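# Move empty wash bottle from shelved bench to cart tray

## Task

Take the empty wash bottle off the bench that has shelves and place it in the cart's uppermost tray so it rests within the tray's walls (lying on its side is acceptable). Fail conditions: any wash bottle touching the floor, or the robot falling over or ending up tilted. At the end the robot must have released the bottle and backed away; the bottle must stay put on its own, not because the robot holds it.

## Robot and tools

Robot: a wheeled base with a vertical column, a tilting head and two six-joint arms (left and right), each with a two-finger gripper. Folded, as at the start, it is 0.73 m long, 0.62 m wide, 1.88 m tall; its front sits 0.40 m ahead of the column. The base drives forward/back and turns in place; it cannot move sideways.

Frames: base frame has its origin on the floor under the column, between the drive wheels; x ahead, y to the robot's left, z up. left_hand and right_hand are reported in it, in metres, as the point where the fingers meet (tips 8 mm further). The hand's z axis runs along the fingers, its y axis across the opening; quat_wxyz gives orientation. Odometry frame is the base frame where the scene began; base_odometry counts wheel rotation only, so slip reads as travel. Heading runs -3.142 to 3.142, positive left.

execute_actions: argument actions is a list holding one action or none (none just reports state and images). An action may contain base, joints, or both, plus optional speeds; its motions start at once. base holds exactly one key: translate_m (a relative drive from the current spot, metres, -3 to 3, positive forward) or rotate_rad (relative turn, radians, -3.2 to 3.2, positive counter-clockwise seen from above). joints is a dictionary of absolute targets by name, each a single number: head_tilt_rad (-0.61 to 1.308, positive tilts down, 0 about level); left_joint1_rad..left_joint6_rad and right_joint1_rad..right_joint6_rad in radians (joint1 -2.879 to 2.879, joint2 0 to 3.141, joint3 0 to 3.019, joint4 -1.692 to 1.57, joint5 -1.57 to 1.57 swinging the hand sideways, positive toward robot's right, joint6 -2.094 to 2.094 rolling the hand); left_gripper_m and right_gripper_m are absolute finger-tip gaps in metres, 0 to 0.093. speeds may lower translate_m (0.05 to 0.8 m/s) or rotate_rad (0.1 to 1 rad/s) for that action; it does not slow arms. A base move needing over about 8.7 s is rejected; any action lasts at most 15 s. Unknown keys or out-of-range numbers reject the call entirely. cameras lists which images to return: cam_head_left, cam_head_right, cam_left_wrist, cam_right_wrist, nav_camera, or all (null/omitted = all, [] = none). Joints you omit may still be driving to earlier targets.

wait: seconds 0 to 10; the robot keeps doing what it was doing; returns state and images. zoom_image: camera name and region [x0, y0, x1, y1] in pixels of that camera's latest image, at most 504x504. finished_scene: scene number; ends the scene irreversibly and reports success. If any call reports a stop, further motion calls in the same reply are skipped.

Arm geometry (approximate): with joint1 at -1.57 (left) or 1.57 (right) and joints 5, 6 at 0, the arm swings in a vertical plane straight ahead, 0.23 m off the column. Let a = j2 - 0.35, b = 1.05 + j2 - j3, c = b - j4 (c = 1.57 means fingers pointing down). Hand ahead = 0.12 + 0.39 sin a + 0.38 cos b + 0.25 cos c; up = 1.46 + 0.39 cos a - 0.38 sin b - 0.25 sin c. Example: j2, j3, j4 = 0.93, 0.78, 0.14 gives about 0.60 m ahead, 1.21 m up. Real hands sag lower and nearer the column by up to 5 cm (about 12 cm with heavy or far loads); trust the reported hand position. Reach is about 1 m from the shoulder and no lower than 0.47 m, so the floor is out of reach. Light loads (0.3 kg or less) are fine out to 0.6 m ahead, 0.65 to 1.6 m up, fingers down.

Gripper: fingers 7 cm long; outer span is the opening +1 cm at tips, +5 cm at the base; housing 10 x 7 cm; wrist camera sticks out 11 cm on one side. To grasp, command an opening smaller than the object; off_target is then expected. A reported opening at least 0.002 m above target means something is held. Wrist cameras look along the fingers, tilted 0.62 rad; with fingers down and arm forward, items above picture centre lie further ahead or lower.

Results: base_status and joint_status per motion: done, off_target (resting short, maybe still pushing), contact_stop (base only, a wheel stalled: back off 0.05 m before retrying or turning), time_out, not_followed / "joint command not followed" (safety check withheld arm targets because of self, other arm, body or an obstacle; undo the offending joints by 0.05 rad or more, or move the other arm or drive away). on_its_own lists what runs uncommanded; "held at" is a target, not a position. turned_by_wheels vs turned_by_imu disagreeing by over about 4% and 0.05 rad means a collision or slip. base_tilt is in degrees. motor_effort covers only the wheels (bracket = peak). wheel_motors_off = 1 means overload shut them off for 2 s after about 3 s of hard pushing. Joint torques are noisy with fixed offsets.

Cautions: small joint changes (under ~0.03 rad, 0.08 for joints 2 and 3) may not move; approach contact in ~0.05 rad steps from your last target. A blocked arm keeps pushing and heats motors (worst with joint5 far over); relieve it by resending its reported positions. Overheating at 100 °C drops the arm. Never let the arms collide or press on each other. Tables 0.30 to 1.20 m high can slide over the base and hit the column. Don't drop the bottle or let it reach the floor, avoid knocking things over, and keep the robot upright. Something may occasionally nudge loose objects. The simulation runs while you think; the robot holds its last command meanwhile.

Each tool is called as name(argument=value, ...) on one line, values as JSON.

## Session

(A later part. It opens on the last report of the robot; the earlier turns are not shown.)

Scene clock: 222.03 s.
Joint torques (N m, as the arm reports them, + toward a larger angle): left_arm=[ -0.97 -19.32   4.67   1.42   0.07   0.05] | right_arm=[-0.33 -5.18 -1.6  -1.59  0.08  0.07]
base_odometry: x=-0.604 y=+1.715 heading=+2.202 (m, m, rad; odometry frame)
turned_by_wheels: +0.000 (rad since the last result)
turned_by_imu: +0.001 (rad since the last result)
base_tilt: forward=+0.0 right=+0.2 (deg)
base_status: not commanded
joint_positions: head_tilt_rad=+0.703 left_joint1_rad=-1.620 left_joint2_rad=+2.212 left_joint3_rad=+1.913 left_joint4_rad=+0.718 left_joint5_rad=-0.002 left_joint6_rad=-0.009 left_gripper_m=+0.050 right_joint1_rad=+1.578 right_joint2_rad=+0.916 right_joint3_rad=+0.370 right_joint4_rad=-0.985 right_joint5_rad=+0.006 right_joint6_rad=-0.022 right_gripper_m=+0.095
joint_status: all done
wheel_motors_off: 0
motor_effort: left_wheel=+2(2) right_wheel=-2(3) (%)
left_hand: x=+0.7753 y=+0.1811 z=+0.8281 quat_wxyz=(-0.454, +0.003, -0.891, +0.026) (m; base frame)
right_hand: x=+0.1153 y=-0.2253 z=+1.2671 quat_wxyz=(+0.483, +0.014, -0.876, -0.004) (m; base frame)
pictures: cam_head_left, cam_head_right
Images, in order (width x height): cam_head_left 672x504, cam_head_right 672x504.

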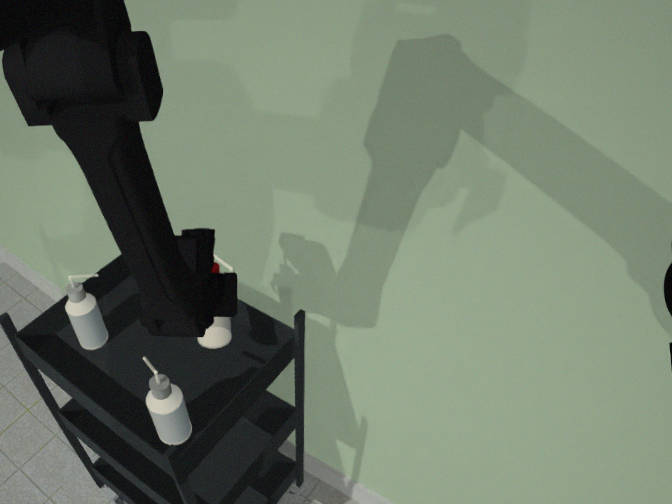

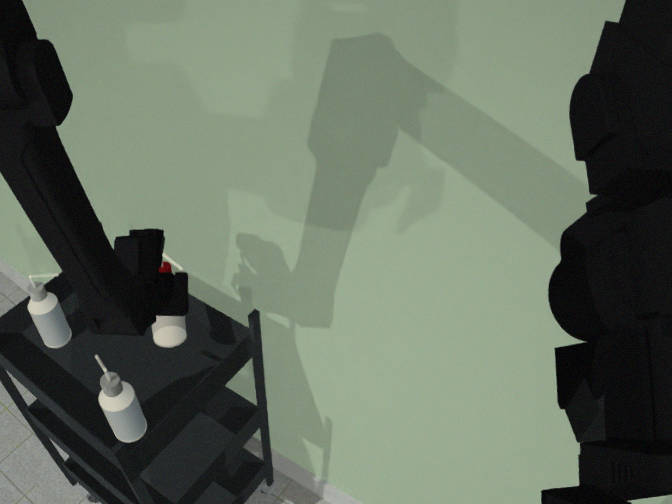

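execute_actions(actions=[{"joints":{"left_joint2_rad":2.27,"left_joint3_rad":1.98}}], cameras=["cam_head_left"])

Scene clock: 228.60 s.
Joint torques (N m, as the arm reports them, + toward a larger angle): left_arm=[ -1.4  -17.55   4.3    1.31   0.09   0.03] | right_arm=[-0.28 -5.19 -1.55 -1.53  0.06  0.1 ]
base_odometry: x=-0.604 y=+1.715 heading=+2.202 (m, m, rad; odometry frame)
turned_by_wheels: +0.000 (rad since the last result)
turned_by_imu: +0.001 (rad since the last result)
base_tilt: forward=-0.1 right=+0.2 (deg)
base_status: not commanded
joint_positions: head_tilt_rad=+0.703 left_joint1_rad=-1.620 left_joint2_rad=+2.247 left_joint3_rad=+1.971 left_joint4_rad=+0.718 left_joint5_rad=-0.002 left_joint6_rad=-0.009 left_gripper_m=+0.050 right_joint1_rad=+1.578 right_joint2_rad=+0.916 right_joint3_rad=+0.370 right_joint4_rad=-0.985 right_joint5_rad=+0.006 right_joint6_rad=-0.022 right_gripper_m=+0.095
joint_status: all done
wheel_motors_off: 0
motor_effort: left_wheel=+2(2) right_wheel=-2(2) (%)
left_hand: x=+0.7828 y=+0.1807 z=+0.8218 quat_wxyz=(-0.464, +0.004, -0.886, +0.026) (m; base frame)
right_hand: x=+0.1153 y=-0.2253 z=+1.2671 quat_wxyz=(+0.483, +0.014, -0.876, -0.004) (m; base frame)
pictures: cam_head_left
Images, in order (width x height): cam_head_left 672x504.

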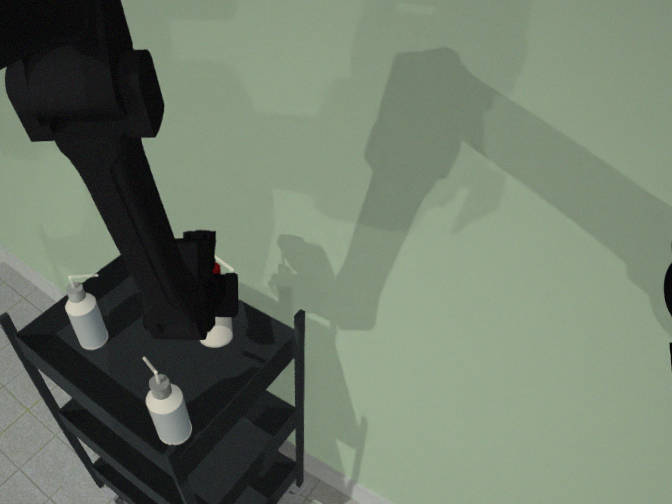

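execute_actions(actions=[{"joints":{"left_joint2_rad":2.36,"left_joint3_rad":1.98}}], cameras=["cam_head_left"])

Scene clock: 245.60 s.
Joint torques (N m, as the arm reports them, + toward a larger angle): left_arm=[ -1.26 -17.27   3.2    1.27   0.1    0.05] | right_arm=[-0.45 -5.22 -1.63 -1.6   0.04  0.12]
base_odometry: x=-0.604 y=+1.715 heading=+2.202 (m, m, rad; odometry frame)
turned_by_wheels: +0.000 (rad since the last result)
turned_by_imu: +0.001 (rad since the last result)
base_tilt: forward=-0.1 right=+0.2 (deg)
base_status: not commanded
joint_positions: head_tilt_rad=+0.703 left_joint1_rad=-1.620 left_joint2_rad=+2.369 left_joint3_rad=+1.971 left_joint4_rad=+0.718 left_joint5_rad=-0.002 left_joint6_rad=-0.009 left_gripper_m=+0.050 right_joint1_rad=+1.578 right_joint2_rad=+0.916 right_joint3_rad=+0.370 right_joint4_rad=-0.985 right_joint5_rad=+0.006 right_joint6_rad=-0.022 right_gripper_m=+0.095
joint_status: all done
wheel_motors_off: 0
motor_effort: left_wheel=+2(2) right_wheel=-2(2) (%)
left_hand: x=+0.7007 y=+0.1795 z=+0.7465 quat_wxyz=(-0.409, +0.002, -0.912, +0.025) (m; base frame)
right_hand: x=+0.1153 y=-0.2253 z=+1.2671 quat_wxyz=(+0.483, +0.014, -0.876, -0.004) (m; base frame)
pictures: cam_head_left
Images, in order (width x height): cam_head_left 672x504.

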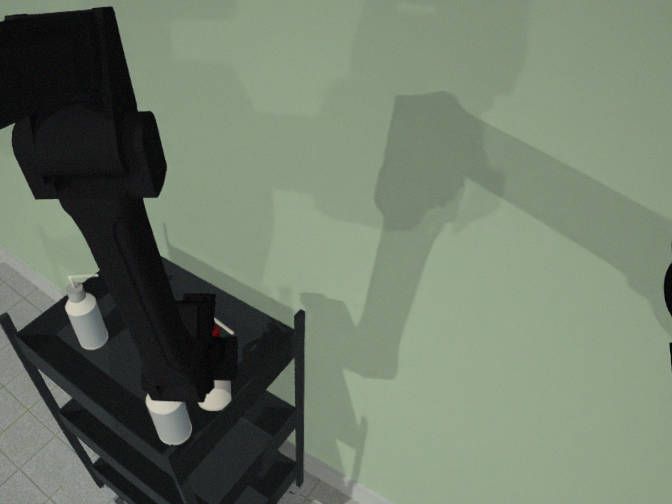

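execute_actions(actions=[{"joints":{"left_joint3_rad":2.12}}], cameras=["cam_head_left","cam_head_right"])

Scene clock: 251.10 s.
Joint torques (N m, as the arm reports them, + toward a larger angle): left_arm=[ -1.38 -19.12   4.41   1.39   0.09   0.05] | right_arm=[-0.58 -5.02 -1.61 -1.49  0.07  0.1 ]
base_odometry: x=-0.604 y=+1.715 heading=+2.202 (m, m, rad; odometry frame)
turned_by_wheels: +0.000 (rad since the last result)
turned_by_imu: +0.001 (rad since the last result)
base_tilt: forward=-0.1 right=+0.2 (deg)
base_status: not commanded
joint_positions: head_tilt_rad=+0.703 left_joint1_rad=-1.620 left_joint2_rad=+2.356 left_joint3_rad=+2.115 left_joint4_rad=+0.718 left_joint5_rad=-0.002 left_joint6_rad=-0.009 left_gripper_m=+0.050 right_joint1_rad=+1.578 right_joint2_rad=+0.916 right_joint3_rad=+0.370 right_joint4_rad=-0.985 right_joint5_rad=+0.006 right_joint6_rad=-0.022 right_gripper_m=+0.095
joint_status: all done
wheel_motors_off: 0
motor_effort: left_wheel=+2(2) right_wheel=-2(3) (%)
left_hand: x=+0.7852 y=+0.1794 z=+0.7940 quat_wxyz=(-0.479, +0.004, -0.877, +0.026) (m; base frame)
right_hand: x=+0.1153 y=-0.2253 z=+1.2671 quat_wxyz=(+0.483, +0.014, -0.876, -0.004) (m; base frame)
pictures: cam_head_left, cam_head_right
Images, in order (width x height): cam_head_left 672x504, cam_head_right 672x504.

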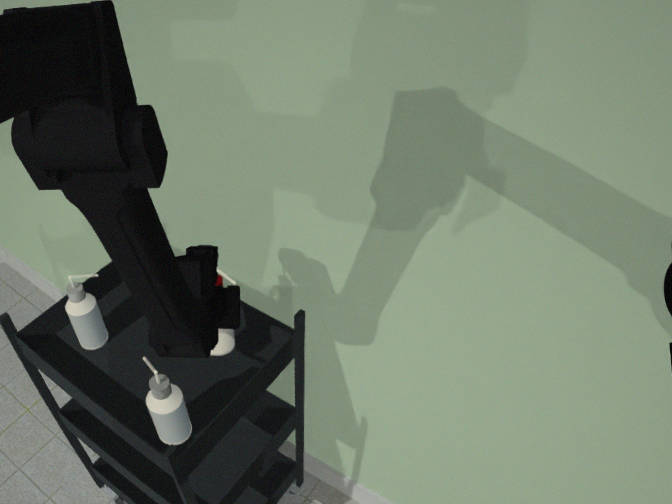

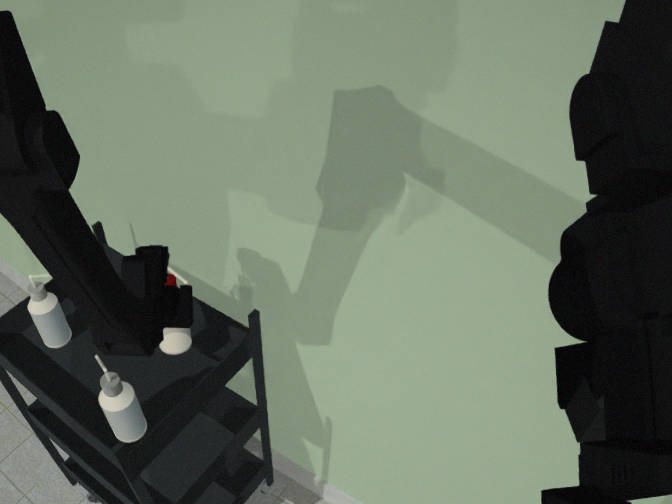

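execute_actions(actions=[{"joints":{"left_gripper_m":0.093}}], cameras=[])

execute_actions(actions=[{"base":{"translate_m":-0.15},"speeds":{"translate_m":0.2}}], cameras=["cam_head_left"])

Scene clock: 260.47 s.
Joint torques (N m, as the arm reports them, + toward a larger angle): left_arm=[ -1.45 -18.46   4.33   1.38   0.06   0.06] | right_arm=[-0.44 -5.23 -1.56 -1.53  0.03  0.11]
base_odometry: x=-0.604 y=+1.715 heading=+2.202 (m, m, rad; odometry frame)
turned_by_wheels: +0.000 (rad since the last result)
turned_by_imu: +0.001 (rad since the last result)
base_tilt: forward=+0.0 right=+0.3 (deg)
base_status: not commanded
joint_positions: head_tilt_rad=+0.703 left_joint1_rad=-1.620 left_joint2_rad=+2.356 left_joint3_rad=+2.115 left_joint4_rad=+0.718 left_joint5_rad=-0.002 left_joint6_rad=-0.009 left_gripper_m=+0.093 right_joint1_rad=+1.578 right_joint2_rad=+0.916 right_joint3_rad=+0.370 right_joint4_rad=-0.985 right_joint5_rad=+0.006 right_joint6_rad=-0.022 right_gripper_m=+0.095
joint_status: all done
wheel_motors_off: 0
motor_effort: left_wheel=+2(2) right_wheel=-2(3) (%)
left_hand: x=+0.7852 y=+0.1794 z=+0.7940 quat_wxyz=(-0.479, +0.004, -0.877, +0.026) (m; base frame)
right_hand: x=+0.1153 y=-0.2253 z=+1.2671 quat_wxyz=(+0.483, +0.014, -0.876, -0.004) (m; base frame)
pictures: none
No camera images: the call's "cameras" was empty. Leave "cameras" out to get every camera's image.

Scene clock: 262.23 s.
Joint torques (N m, as the arm reports them, + toward a larger angle): left_arm=[ -1.13 -18.66   4.7    1.31   0.04   0.07] | right_arm=[-0.45 -5.27 -1.35 -1.57  0.05  0.11]
base_odometry: x=-0.515 y=+1.594 heading=+2.201 (m, m, rad; odometry frame)
turned_by_wheels: -0.001 (rad since the last result)
turned_by_imu: -0.001 (rad since the last result)
base_tilt: forward=-0.1 right=+0.2 (deg)
base_status: done
joint_positions: head_tilt_rad=+0.704 left_joint1_rad=-1.620 left_joint2_rad=+2.356 left_joint3_rad=+2.112 left_joint4_rad=+0.718 left_joint5_rad=-0.001 left_joint6_rad=-0.008 left_gripper_m=+0.093 right_joint1_rad=+1.578 right_joint2_rad=+0.916 right_joint3_rad=+0.369 right_joint4_rad=-0.985 right_joint5_rad=+0.006 right_joint6_rad=-0.022 right_gripper_m=+0.095
joint_status: not commanded
wheel_motors_off: 0
motor_effort: left_wheel=-1(31) right_wheel=+1(39) (%)
left_hand: x=+0.7838 y=+0.1793 z=+0.7931 quat_wxyz=(-0.478, +0.003, -0.878, +0.026) (m; base frame)
right_hand: x=+0.1145 y=-0.2253 z=+1.2674 quat_wxyz=(+0.483, +0.014, -0.875, -0.004) (m; base frame)
pictures: cam_head_left
Images, in order (width x height): cam_head_left 672x504.

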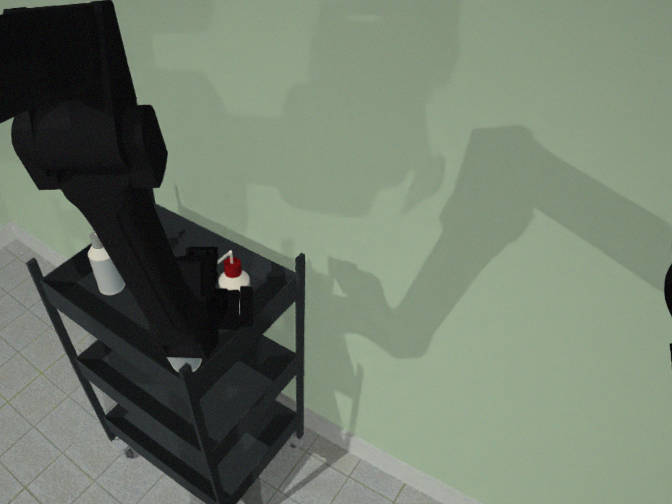

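execute_actions(actions=[{"joints":{"left_joint2_rad":1.95,"left_joint3_rad":1.7}}], cameras=[])

execute_actions(actions=[{"base":{"translate_m":-0.4}}], cameras=["cam_head_left"])

Scene clock: 272.10 s.
Joint torques (N m, as the arm reports them, + toward a larger angle): left_arm=[ -1.54 -17.7    4.21   1.56   0.09   0.03] | right_arm=[-0.25 -5.52 -1.52 -1.57  0.05  0.09]
base_odometry: x=-0.515 y=+1.594 heading=+2.201 (m, m, rad; odometry frame)
turned_by_wheels: +0.000 (rad since the last result)
turned_by_imu: +0.001 (rad since the last result)
base_tilt: forward=-0.1 right=+0.2 (deg)
base_status: not commanded
joint_positions: head_tilt_rad=+0.704 left_joint1_rad=-1.620 left_joint2_rad=+1.924 left_joint3_rad=+1.697 left_joint4_rad=+0.718 left_joint5_rad=-0.001 left_joint6_rad=-0.008 left_gripper_m=+0.093 right_joint1_rad=+1.578 right_joint2_rad=+0.916 right_joint3_rad=+0.369 right_joint4_rad=-0.985 right_joint5_rad=+0.006 right_joint6_rad=-0.022 right_gripper_m=+0.095
joint_status: all done
wheel_motors_off: 0
motor_effort: left_wheel=-2(2) right_wheel=+1(1) (%)
left_hand: x=+0.8286 y=+0.1852 z=+0.9590 quat_wxyz=(-0.485, +0.003, -0.874, +0.026) (m; base frame)
right_hand: x=+0.1145 y=-0.2253 z=+1.2674 quat_wxyz=(+0.483, +0.014, -0.875, -0.004) (m; base frame)
pictures: none
No camera images: the call's "cameras" was empty. Leave "cameras" out to get every camera's image.

Scene clock: 274.43 s.
Joint torques (N m, as the arm reports them, + toward a larger angle): left_arm=[ -1.2  -17.6    4.63   1.3    0.08   0.02] | right_arm=[-0.62 -5.44 -1.32 -1.55  0.04  0.11]
base_odometry: x=-0.279 y=+1.270 heading=+2.202 (m, m, rad; odometry frame)
turned_by_wheels: +0.001 (rad since the last result)
turned_by_imu: +0.002 (rad since the last result)
base_tilt: forward=-0.1 right=+0.2 (deg)
base_status: done
joint_positions: head_tilt_rad=+0.704 left_joint1_rad=-1.620 left_joint2_rad=+1.927 left_joint3_rad=+1.692 left_joint4_rad=+0.718 left_joint5_rad=-0.001 left_joint6_rad=-0.008 left_gripper_m=+0.093 right_joint1_rad=+1.578 right_joint2_rad=+0.917 right_joint3_rad=+0.368 right_joint4_rad=-0.985 right_joint5_rad=+0.006 right_joint6_rad=-0.022 right_gripper_m=+0.095
joint_status: not commanded
wheel_motors_off: 0
motor_effort: left_wheel=+1(43) right_wheel=-1(54) (%)
left_hand: x=+0.8244 y=+0.1852 z=+0.9551 quat_wxyz=(-0.482, +0.003, -0.876, +0.026) (m; base frame)
right_hand: x=+0.1140 y=-0.2253 z=+1.2676 quat_wxyz=(+0.484, +0.014, -0.875, -0.004) (m; base frame)
pictures: cam_head_left
Images, in order (width x height): cam_head_left 672x504.

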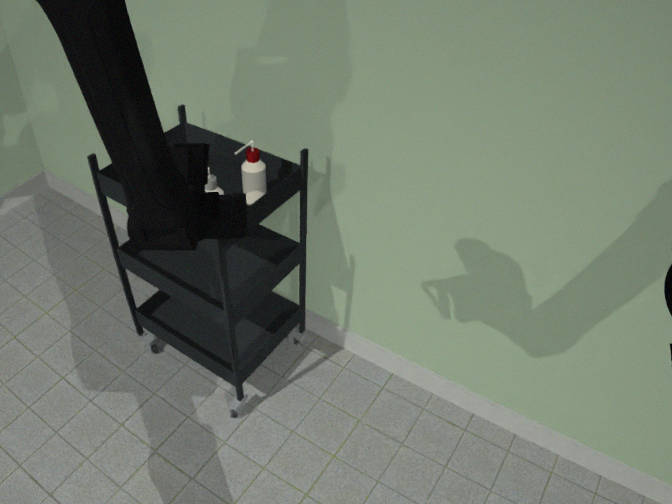

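finished_scene(scene=1)

The scene is finished: the task was done.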